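## Task

Take the culture plate labelled W09 out of the incubator and set it in out-nest O1. It counts only if the plate rests flat within the nest's locators, its well A1 sits at the nest corner marked A1, and its lid is seated fully on it. All other plates and lids must be left as they were. The incubator door must finish closed and latched by its catch. Nothing may rely on the robot to stay in place at the end; release the plate and back the gripper away.

## Robot and tools

ROBOT. One SCARA-type arm (robot scara4) with four axes: lift (prismatic, 0.000 to 0.550 m), shoulder (-2.000 to 2.000 rad), elbow (-2.800 to 2.800 rad) and wrist yaw (-12.566 to 12.566 rad), plus a two-finger gripper that always stays level; it can rotate about vertical but never tilt. The controlled point, end_effector_position (link pinch), lies midway between the two rubber pads, roughly 2 to 3 cm short of the fingertips. The fingers extend along the gripper's +x axis and close toward each other along its y axis. If the elbow reading gets within 0.4 rad of zero, the arm may fold and fault, so keep it bent.

FRAMES. Results report pose in the scene frame: origin on the table surface beneath the arm base, +z up, and +y to the left when facing along +x. Position is in metres, orientation as end_effector_quat_wxyz. The printed position drifts from the real one, more so when the arm reaches far. Motion commands, however, are expressed in the gripper's own axes.

ROW FORMAT (used by both motion tools). Five numbers, each in [-1, 1]: dx, dy, dz, rz, opening. The first four are an offset, not a pose: they give the target relative to the gripper's measured pose at the start of the action, along the gripper's x, y, z and about its z. Scale: 1.0 equals 0.6 m of travel or 180 degrees of turn. Positive rz rotates from +x toward +y. The fifth number, opening, is absolute: +1 is fully open (0.140 m), -1 is closed (the pads still stand 0.066 m apart). A full close takes at least about 0.6 s.

execute_actions(actions). actions is a list of actions; each action is a table of up to 15 rows; each row is one control step of 1/30 s, so one action lasts 0.5 s. If the table is shorter, its final row is repeated to fill 15 steps. Every row is measured from the same start pose of that action, not stacked on the previous row. For the first action in a call, the start is the pose last reported in this scene. An empty list just returns the state and images. Each step's command is clipped to at most 70 mm and 16 degrees from the measured pose, and after an action the arm only continues to the last clipped pose, so long motions need several actions.

move(target, speed, blocking). target is one row as above, offset from the pose in the latest result in this scene that shows one. speed is the path's top speed in m/s, 0.002 to 0.5 (default 0.25); turning is capped at twice that value in rad/s. The straight path lasts 0.5 to 10 s and is cut off at 10 s. The opening is applied at the start. The path does not slow for obstacles; the gripper lags, can wander off the line and can exceed speed, especially with the arm nearly straight. Faster contact and aiming deeper past a surface both push harder. With blocking=false the call returns after 0.5 s while the arm keeps going; you must call wait or stop before sending further rows or moves. The result adds a "move:" line with the ending (done, off_target, moving, held, fault), any limits that acted (paced: command was clipped; held: a check blocked some steps, after which the arm may surge faster than speed) and the distance from target.

wait(seconds): 0 to 10; lets time pass holding the last command, returning early if a running move finishes. stop(): brakes a running move, needing stopping room; fingers keep moving. zoom_image(camera, region): camera is one of cam_head_left, cam_head_right, cam_high, cam_low, cam_wrist; region is [x0, y0, x1, y1] in pixels of that camera's latest image, origin top-left, at most 504 by 504. finished_scene(scene): ends the numbered current scene permanently and reports success; the goal must already hold and remain so.

RESULTS. Each gives the state line, five 504x504 images in the camera order above, a Joint positions line (lift m, shoulder, elbow, wrist yaw rad, then pad gap m), a Hand target line (where the controller is now heading) and, if the clearance check altered or blocked a command, a "pose unreachable" line. grip_measured is the measured opening on the command scale; readings may be off by up to about 1 mm, consistently. To hold something, command about 0.04 below grip_measured for a firm grip, less for a lighter one. Pads push up to about 18 N each; a fast close can push harder, sometimes until the fingers spring open.

LIMITS AND HAZARDS. Load limits: lift 52.2 N, shoulder 7.83 N m, elbow 3.91 N m, wrist yaw 1.3 N m, including a held object's weight. Reaching one causes a torque fault: a 10 s halt and the rest of the call is dropped. Holding loads heats motors; a MOTOR HOT line appears at 85 °C and at 100 °C an OVER-TEMPERATURE FAULT brakes the arm until it cools. Heat partly persists into a following scene. Since offsets come from the measured pose, repeating a small push into something rigid does not press harder, but into something that yields it goes further. An arm blocked by an object tends to keep pressing until given a new command. The simulation keeps running while you reason, holding your last command. A held item may occasionally be jerked briefly.

TASK NOTES. The incubator door keeps swinging after being pushed; if it goes far past 90 degrees its outer face is out of reach for closing. Plates in the incubator show their ID on the front. On a labelled plate, well A1 is at the labelled short end, in the corner opposite the labelled long side. Avoid dropping items, slamming, hard impacts and heavy pushing, and never let anything fall or be knocked off the table.

Each tool is called after "Request:" as a command line: name --argument value for each argument, lists and objects as JSON in quotes; but a table of rows of numbers goes row by row, as --pt "numbers of a row", without its own name.

## Session

Request:
execute_actions --actions '[]'

Scene clock: 0.00 s.
end_effector_position=(+0.5198, -0.1205, +0.2563) grip_measured=+1.00 end_effector_quat_wxyz=(+0.772, +0.000, +0.000, -0.636)
Joint positions: [ 0.251 -0.763 -1.311  0.695  0.14 ]
Motor temperatures (°C, as the motors report them): [29 21 22 23]
Hand target: +0.520, -0.121, +0.256; +0.772, +0.000, +0.000, -0.636

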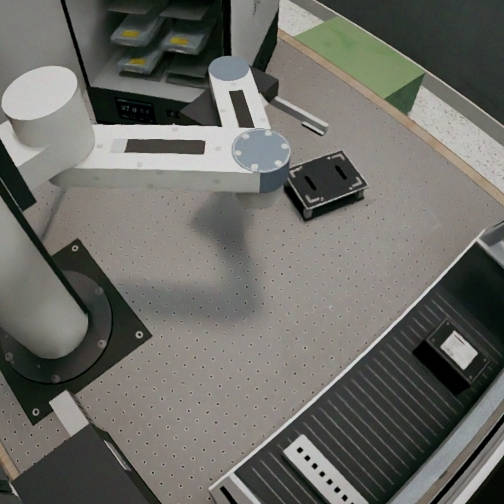

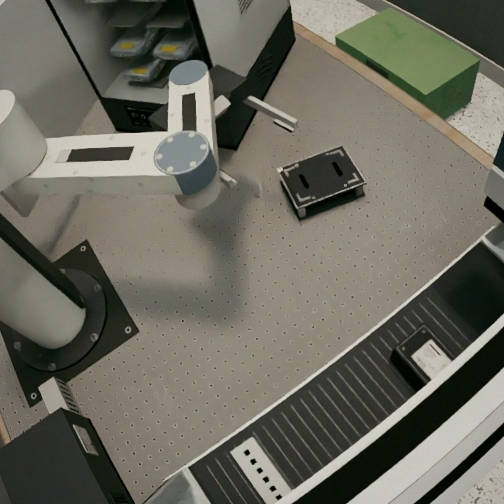

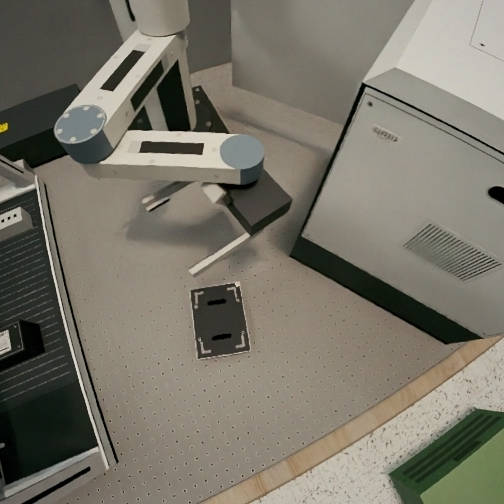

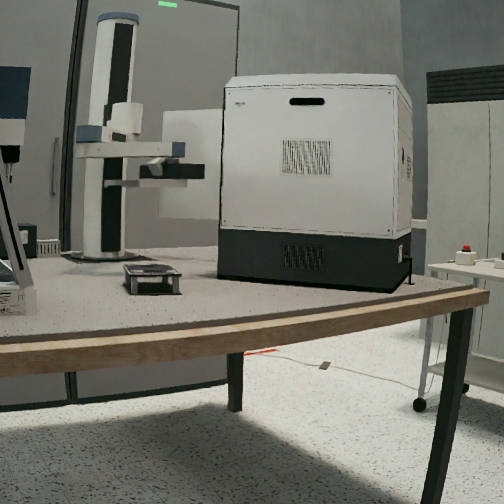

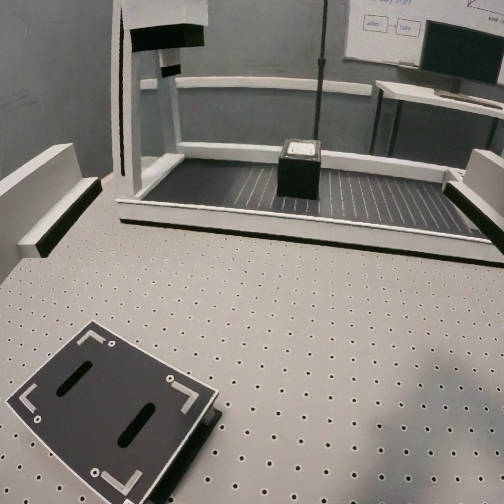

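Request:
zoom_image --camera "cam_head_left" --region '[0, 0, 300, 160]'

Request:
zoom_image --camera "cam_high" --region '[160, 260, 280, 380]'

Request:
zoom_image --camera "cam_wrist" --region '[0, 300, 240, 504]'

Region (0, 0, 300, 160) of cam_head_left's 504x504 image, scaled by 1.680, with more detail than that image has; it fills the top 269 rows of this view, and the rest is white.

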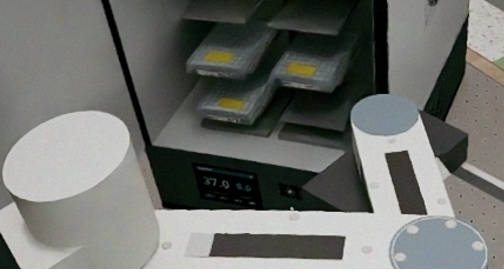

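Region (160, 260, 280, 380) of cam_high's 504x504 image, scaled by 4.200, with more detail than that image has.

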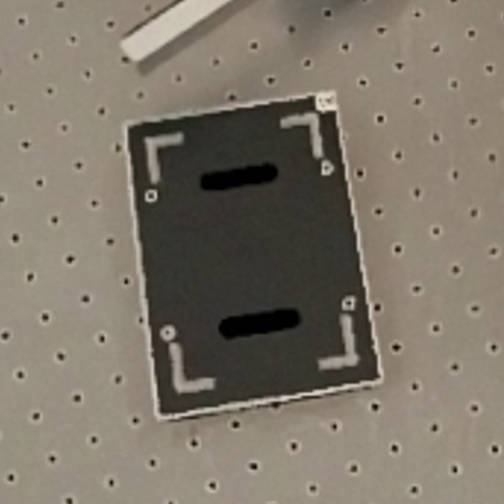

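Region (0, 300, 240, 504) of cam_wrist's 504x504 image, scaled by 2.100, with more detail than that image has; it fills the top 428 rows of this view, and the rest is white.

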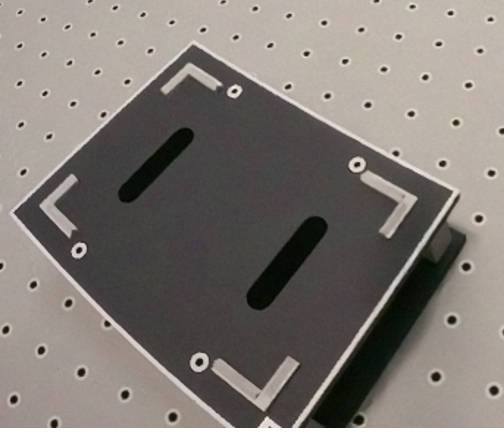

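Request:
move --target '[-0.111,-0.046,0,0.939,1]' --speed 0.4

Scene clock: 11.37 s.
end_effector_position=(+0.4800, -0.0603, +0.2563) grip_measured=+1.00 end_effector_quat_wxyz=(+0.707, +0.000, +0.000, +0.707)
Joint positions: [ 0.251 -1.298 -1.55   4.42   0.14 ]
Motor temperatures (°C, as the motors report them): [29 21 22 23]
Hand target: +0.480, -0.060, +0.256; +0.707, +0.000, +0.000, +0.707
Off the commanded pose: 0.000 m, 0 deg.
move: done

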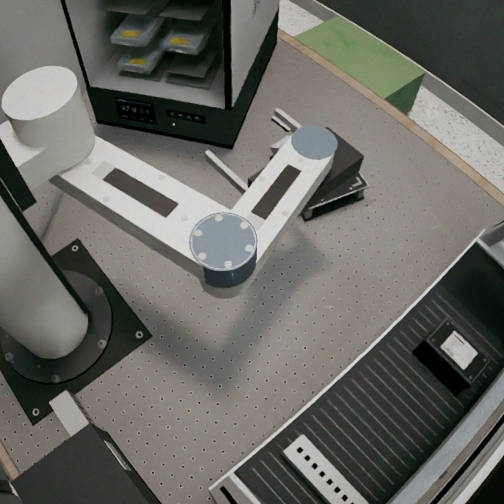

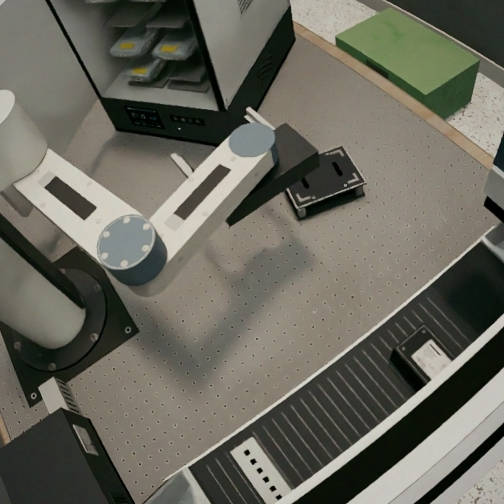

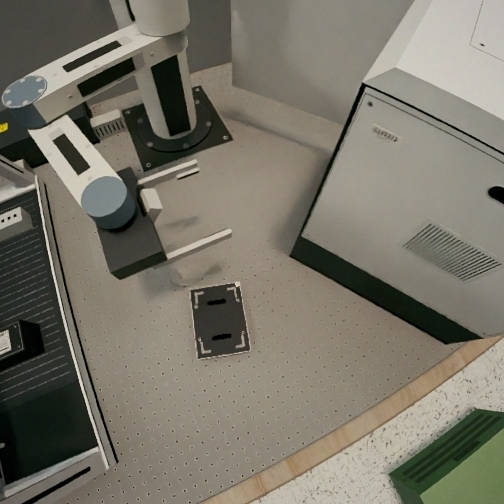

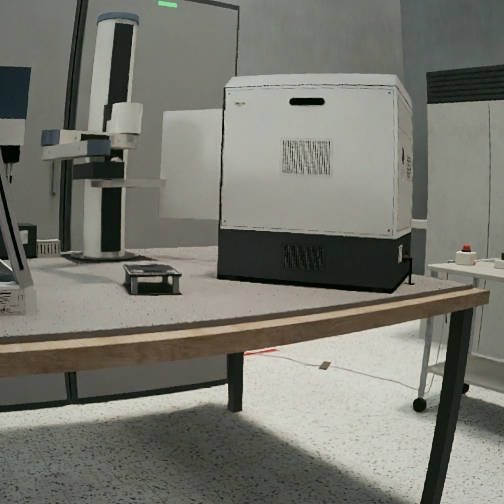

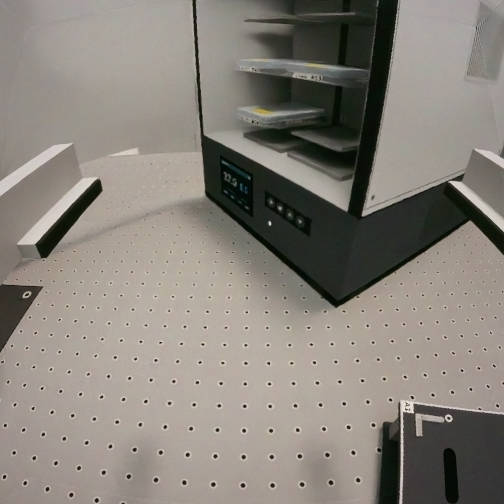

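Request:
move --target '[0.3,0.05,0,-0.278,1]' --speed 0.3

Request:
zoom_image --camera "cam_wrist" --region '[60, 0, 360, 220]'

Scene clock: 18.60 s.
end_effector_position=(+0.4499, +0.1198, +0.2563) grip_measured=+1.00 end_effector_quat_wxyz=(+0.940, +0.000, +0.000, +0.342)
Joint positions: [ 0.251 -0.845 -0.65   2.194  0.14 ]
Motor temperatures (°C, as the motors report them): [28 21 22 23]
Hand target: +0.450, +0.120, +0.256; +0.940, +0.000, +0.000, +0.342
Off the commanded pose: 0.000 m, 0 deg.
move: done

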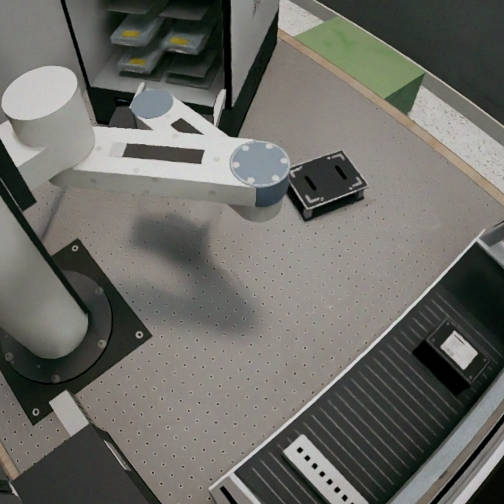

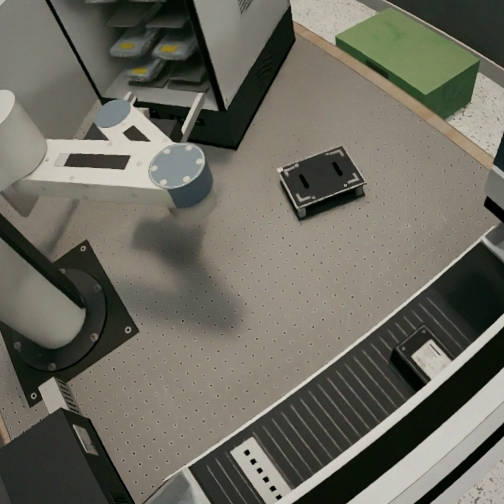

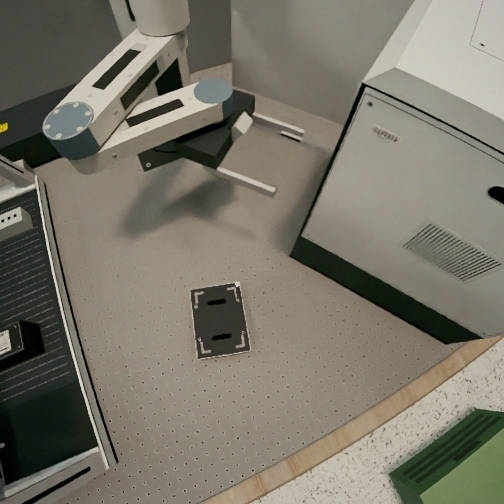

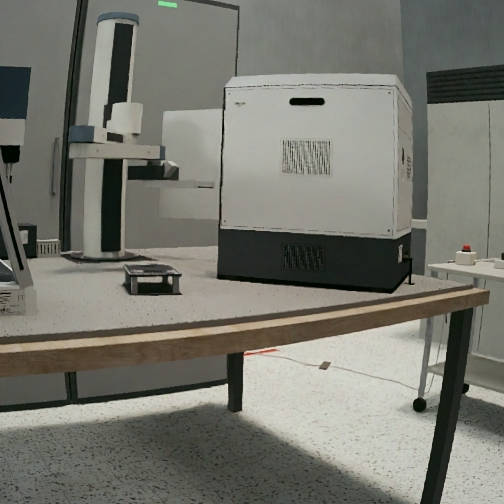

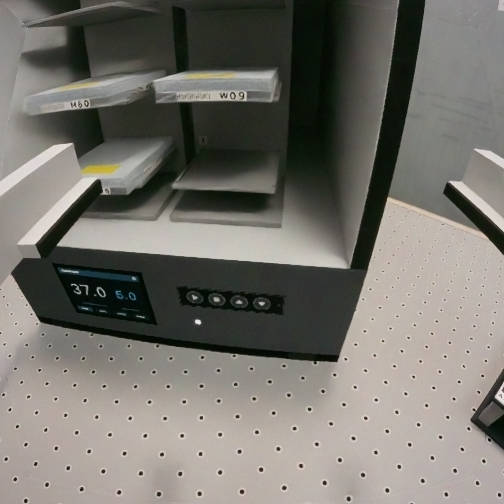

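Region (60, 0, 360, 220) of cam_wrist's 504x504 image, scaled by 1.680, with more detail than that image has; it fills the top 370 rows of this view, and the rest is white.

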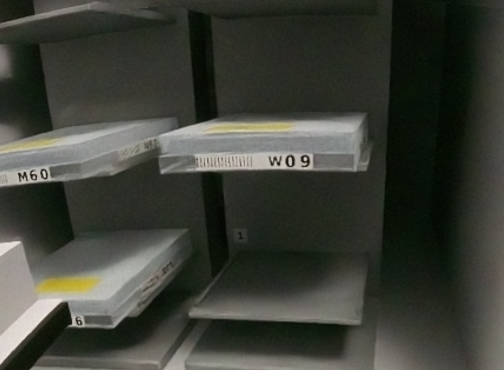

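Request:
move --target '[0.09,0.074,0.038,-0.039,0.1]'

Scene clock: 24.40 s.
end_effector_position=(+0.4626, +0.1887, +0.2791) grip_measured=+0.10 end_effector_quat_wxyz=(+0.959, +0.000, +0.000, +0.284)
Joint positions: [ 0.274 -0.409 -0.792  1.778  0.107]
Motor temperatures (°C, as the motors report them): [29 21 22 23]
Hand target: +0.463, +0.189, +0.279; +0.959, +0.000, +0.000, +0.284
Off the commanded pose: 0.000 m, 0 deg.
move: done

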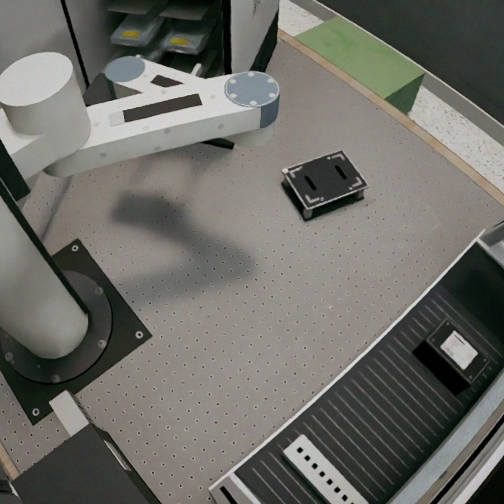

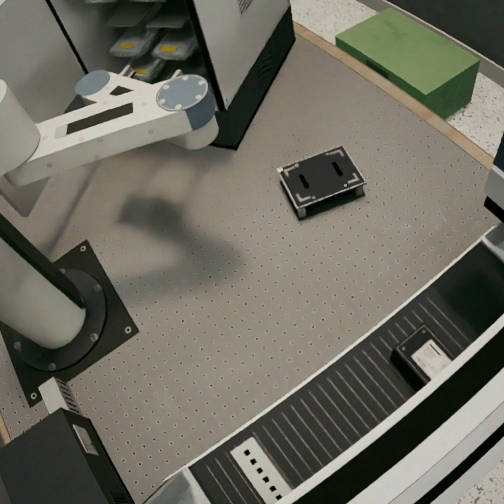

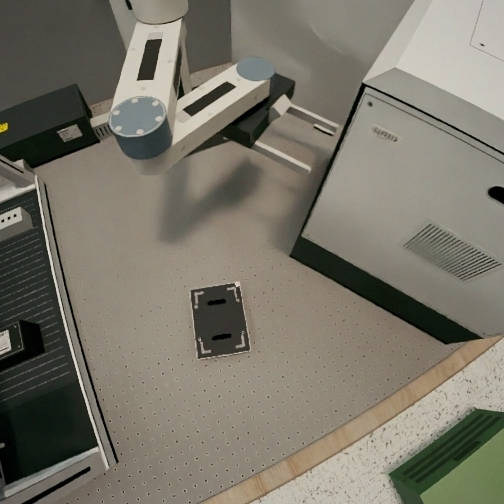

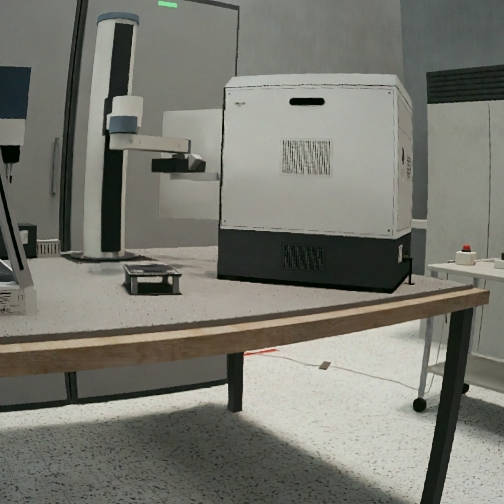

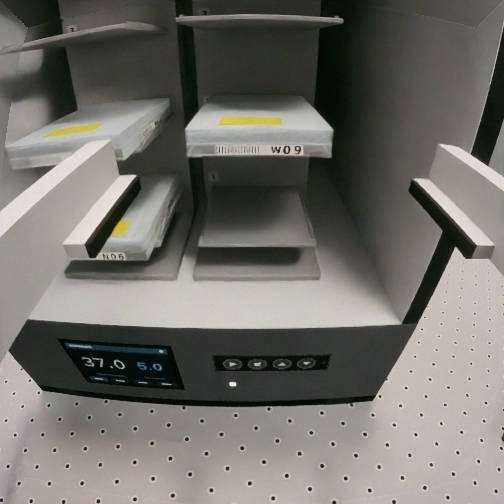

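Request:
move --target '[0.095,0.0075,-0.005,0,0.1]' --speed 0.15

Request:
zoom_image --camera "cam_wrist" --region '[60, 80, 504, 300]'

Scene clock: 28.23 s.
end_effector_position=(+0.5080, +0.2235, +0.2761) grip_measured=+0.10 end_effector_quat_wxyz=(+0.959, +0.000, +0.000, +0.284)
Joint positions: [ 0.271 -0.317 -1.042  1.935  0.107]
Motor temperatures (°C, as the motors report them): [28 21 22 23]
Hand target: +0.508, +0.224, +0.276; +0.959, +0.000, +0.000, +0.284
Off the commanded pose: 0.000 m, 0 deg.
move: done

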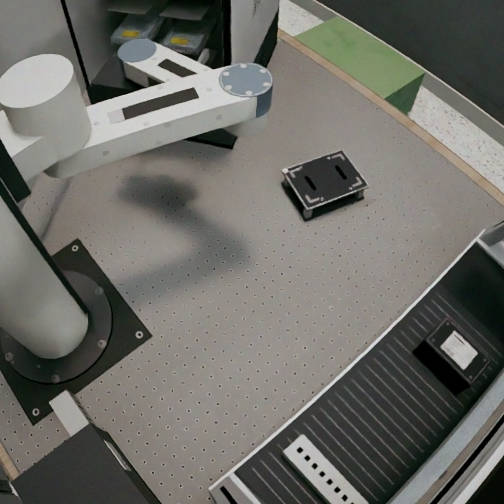

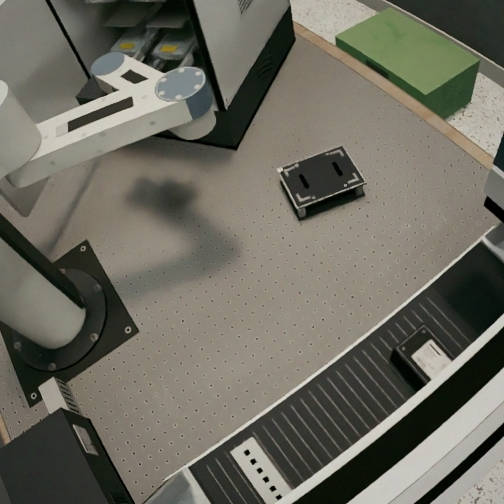

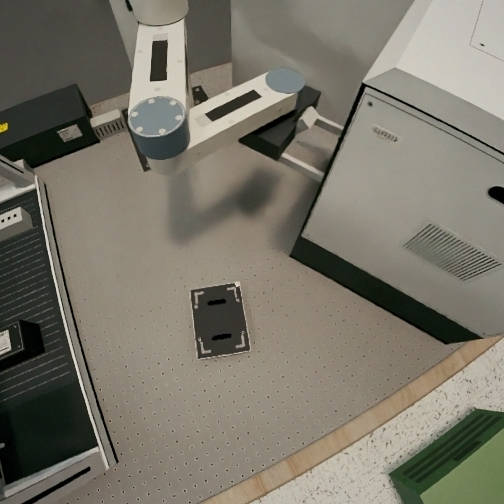

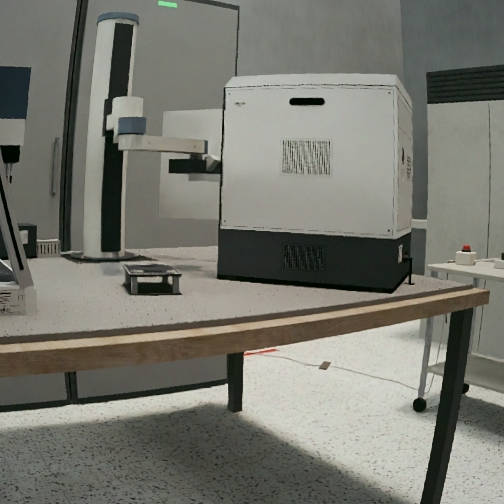

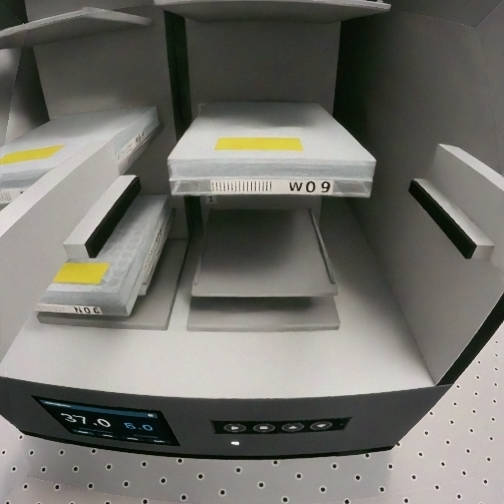

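Region (60, 80, 504, 300) of cam_wrist's 504x504 image, scaled by 1.135, with more detail than that image has; it fills the top 250 rows of this view, and the rest is white.

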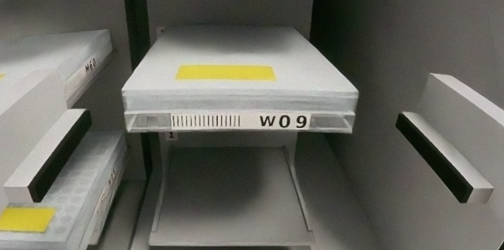

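Request:
move --target '[0.05,0.0015,-0.007,0,-0.1]' --speed 0.1

Request:
zoom_image --camera "cam_wrist" --region '[60, 80, 504, 300]'

Scene clock: 32.40 s.
end_effector_position=(+0.5328, +0.2405, +0.2719) grip_measured=-0.10 end_effector_quat_wxyz=(+0.959, +0.000, +0.000, +0.284)
Joint positions: [ 0.267 -0.267 -1.18   2.022  0.099]
Motor temperatures (°C, as the motors report them): [28 21 22 23]
Hand target: +0.533, +0.241, +0.272; +0.959, +0.000, +0.000, +0.284
Off the commanded pose: 0.000 m, 0 deg.
move: done

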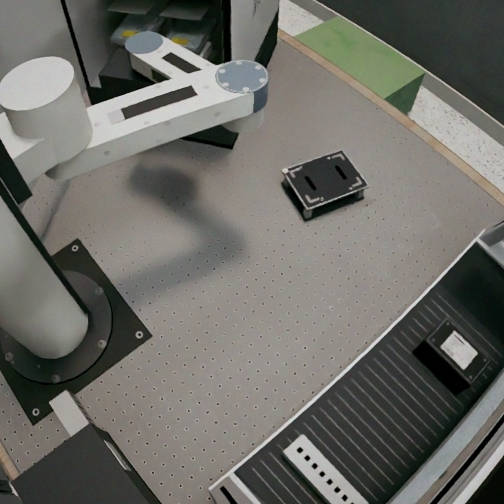

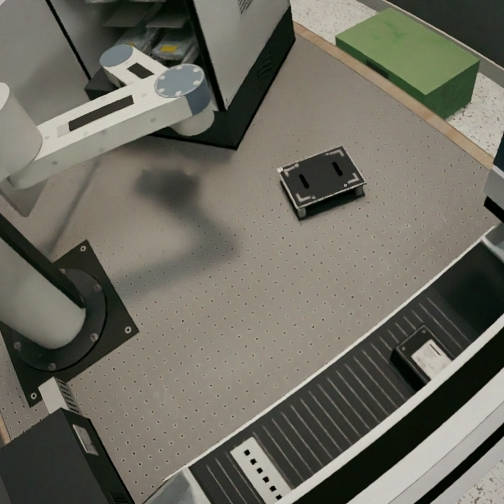

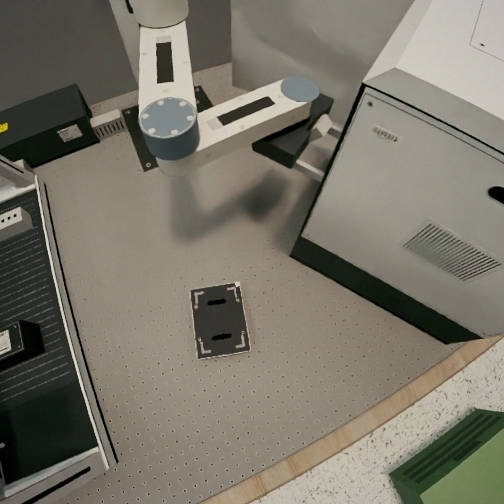

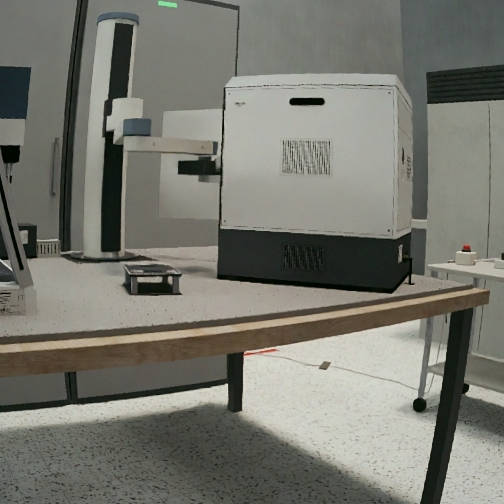

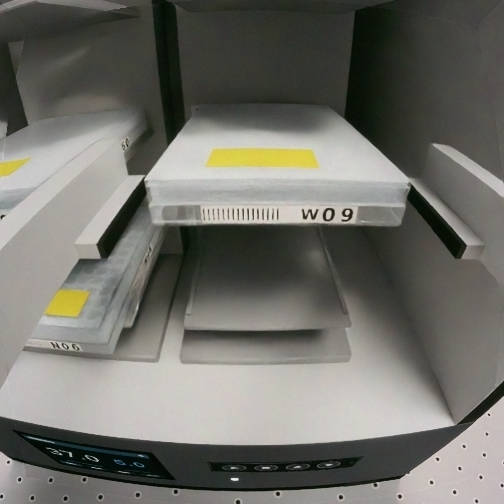

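Region (60, 80, 504, 300) of cam_wrist's 504x504 image, scaled by 1.135, with more detail than that image has; it fills the top 250 rows of this view, and the rest is white.

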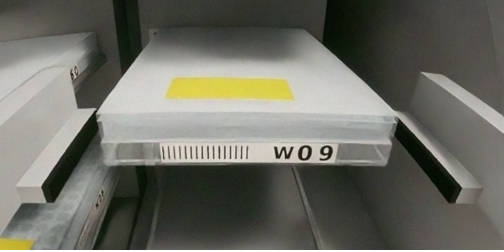

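Request:
move --target '[0.1,0,-0.0005,0,-0.1]' --speed 0.1

Request:
execute_actions --actions '[[[0,0,0,0,-0.2],[0,0,0,0,-0.25],[0,0,0,0,-0.3],[0,0,0,0,-0.35],[0,0,0,0,-0.38],[0,0,0,0,-0.4],[0,0,0,0,-0.42],[0,0,0,0,-0.44],[0,0,0,0,-0.45],[0,0,0,0,-0.46],[0,0,0,0,-0.47],[0,0,0,0,-0.48],[0,0,0,0,-0.49],[0,0,0,0,-0.5],[0,0,0,0,-0.51]],[[0,0,0,0,-0.52]]]'

Scene clock: 37.17 s.
end_effector_position=(+0.5833, +0.2731, +0.2717) grip_measured=-0.10 end_effector_quat_wxyz=(+0.959, +0.000, +0.000, +0.283)
Joint positions: [ 0.267 -0.153 -1.476  2.204  0.099]
Motor temperatures (°C, as the motors report them): [28 21 22 23]
Hand target: +0.583, +0.273, +0.272; +0.959, +0.000, +0.000, +0.284
Off the commanded pose: 0.000 m, 0 deg.
move: done

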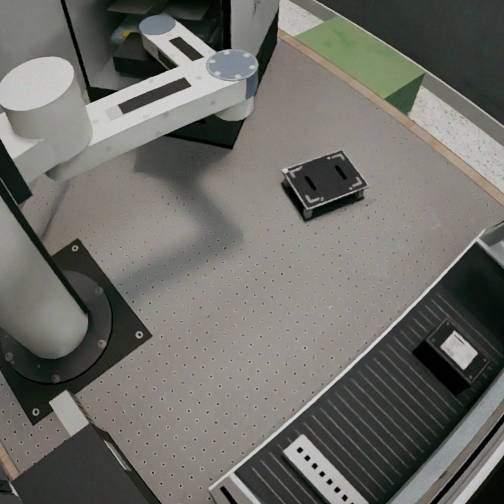

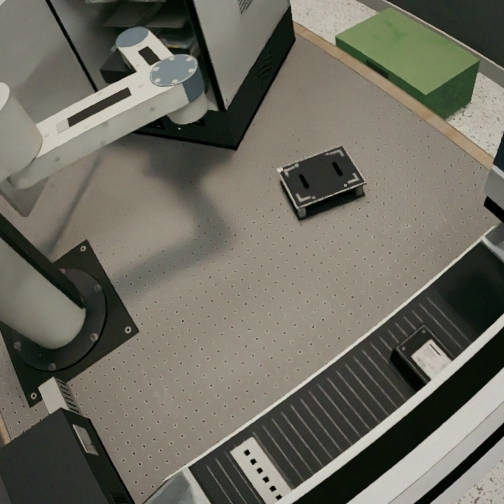

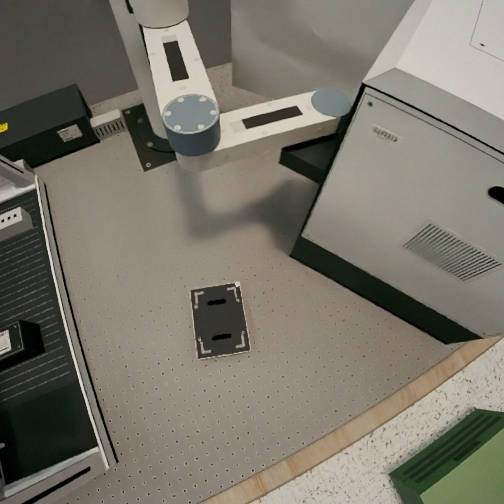

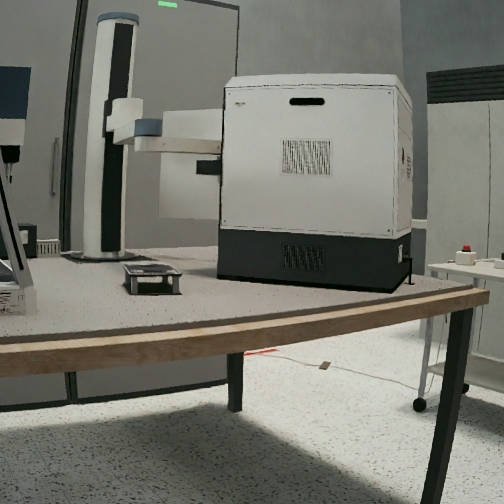

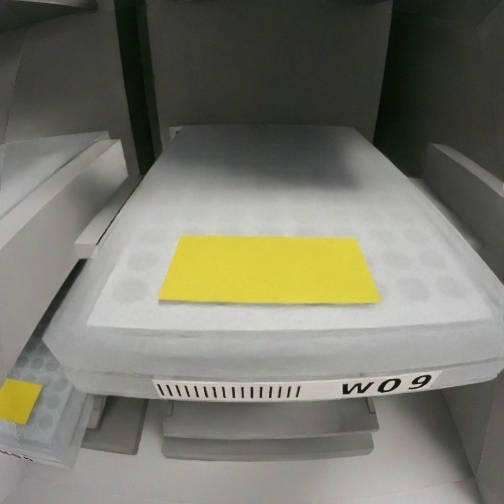

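Scene clock: 38.17 s.
end_effector_position=(+0.5831, +0.2732, +0.2717) grip_measured=-0.48 end_effector_quat_wxyz=(+0.959, +0.000, +0.000, +0.284)
Joint positions: [ 0.267 -0.153 -1.476  2.205  0.085]
Motor temperatures (°C, as the motors report them): [28 21 22 23]
Hand target: +0.583, +0.273, +0.272; +0.959, +0.000, +0.000, +0.284
Off the commanded pose: 0.000 m, 0 deg.

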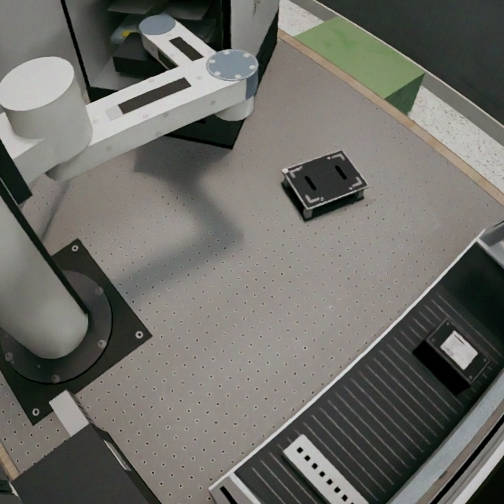

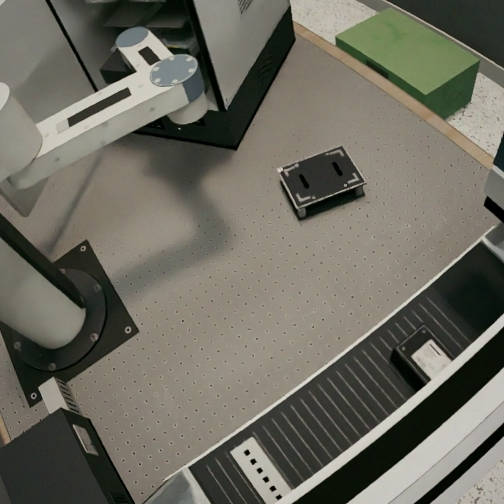

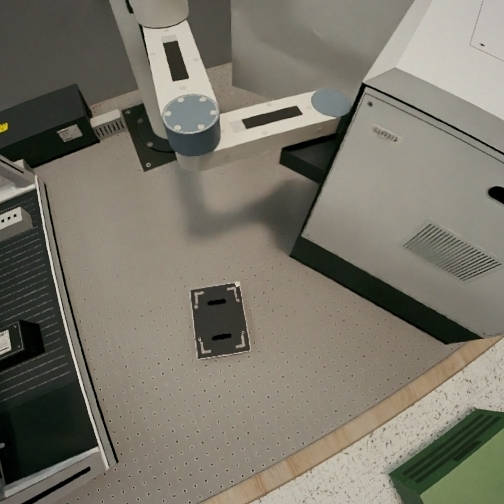

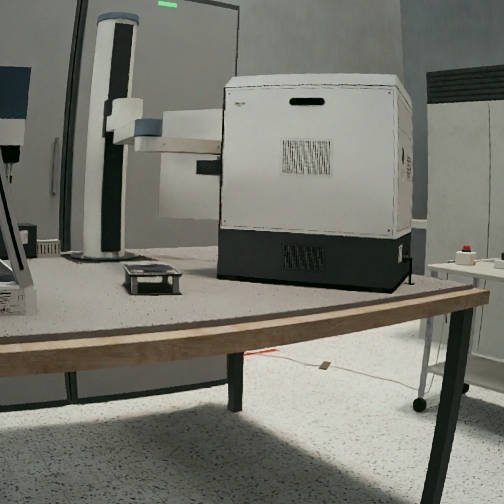

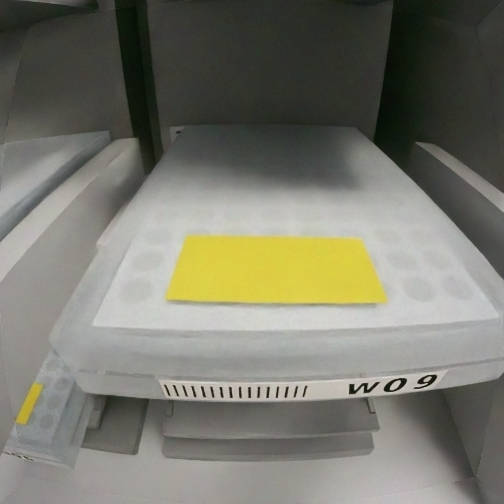

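Request:
move --target '[0,0,0.015,0,-0.525]' --speed 0.03

Request:
move --target '[-0.31,0,0,0,-0.525]' --speed 0.15

Scene clock: 41.47 s.
end_effector_position=(+0.5831, +0.2732, +0.2807) grip_measured=-0.48 end_effector_quat_wxyz=(+0.959, +0.000, +0.000, +0.284)
Joint positions: [ 0.276 -0.153 -1.476  2.205  0.085]
Motor temperatures (°C, as the motors report them): [28 21 22 23]
Hand target: +0.583, +0.273, +0.281; +0.959, +0.000, +0.000, +0.284
Off the commanded pose: 0.000 m, 0 deg.
move: done

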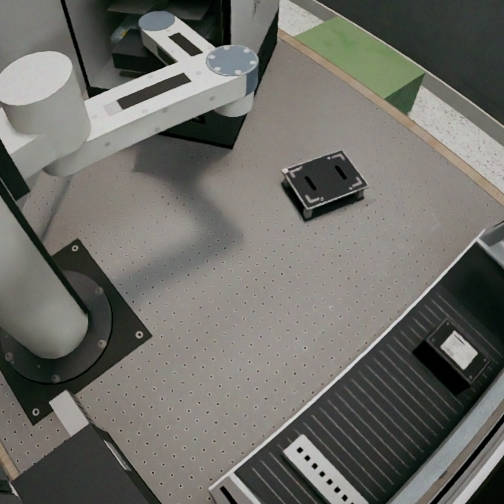

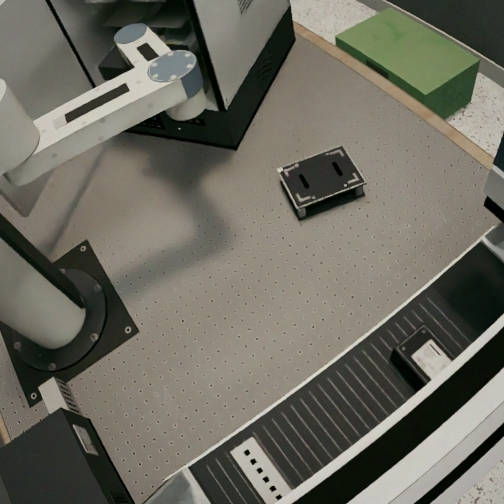

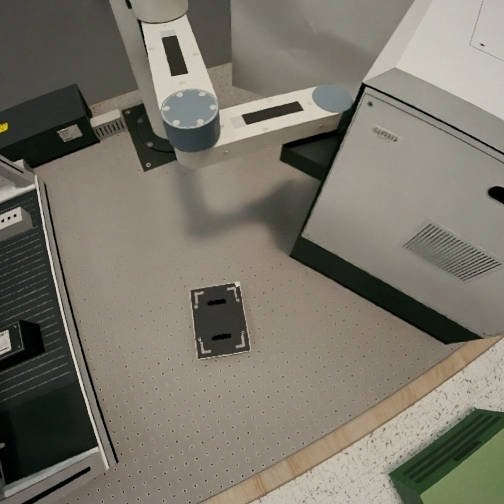

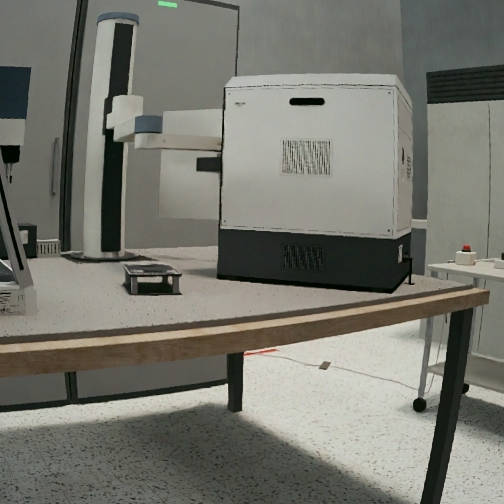

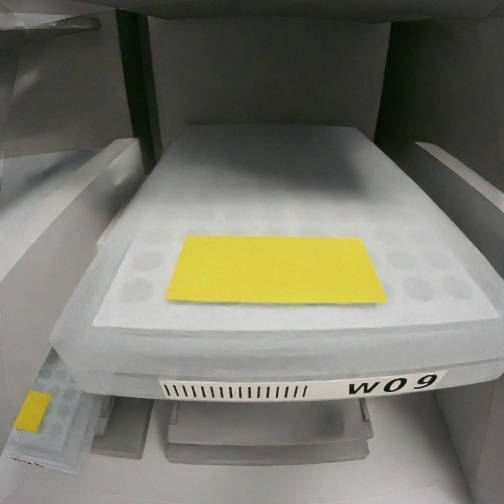

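Scene clock: 43.00 s.
end_effector_position=(+0.4271, +0.1720, +0.2806) grip_measured=-0.48 end_effector_quat_wxyz=(+0.959, +0.000, +0.000, +0.284)
Joint positions: [ 0.276 -0.406 -0.629  1.611  0.085]
Motor temperatures (°C, as the motors report them): [28 21 22 23]
Hand target: +0.427, +0.172, +0.281; +0.959, +0.000, +0.000, +0.284
Off the commanded pose: 0.000 m, 0 deg.
move: done

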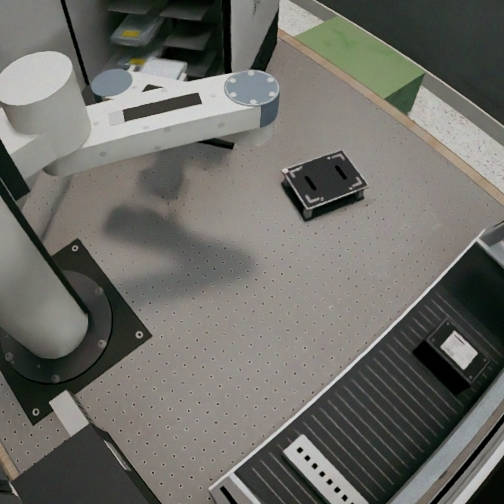

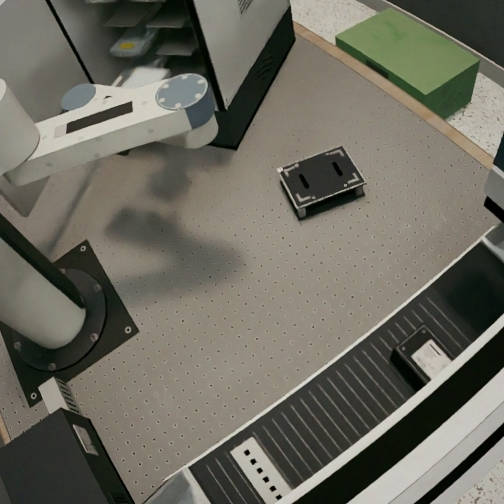

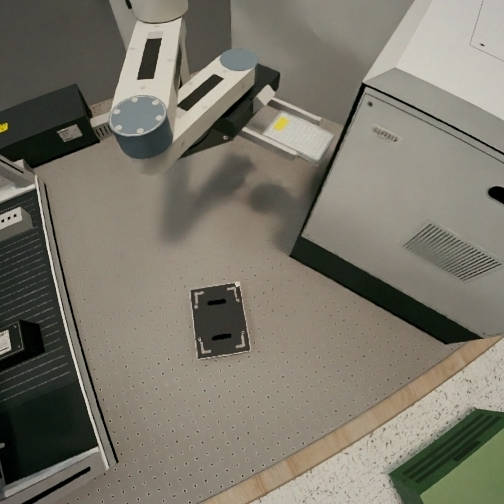

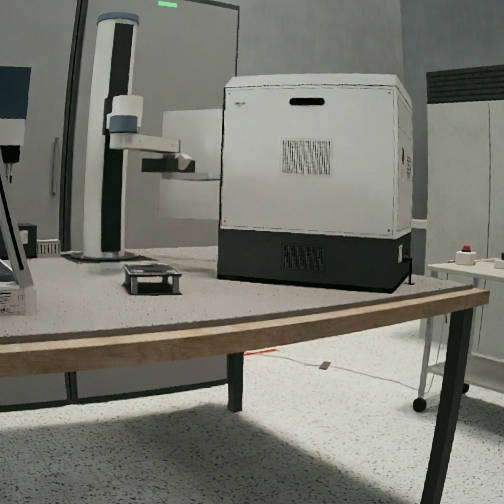

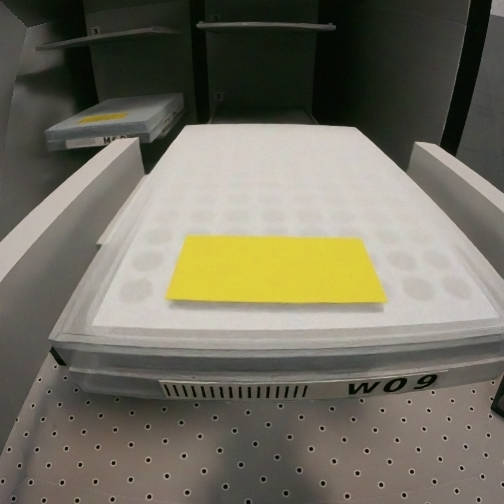

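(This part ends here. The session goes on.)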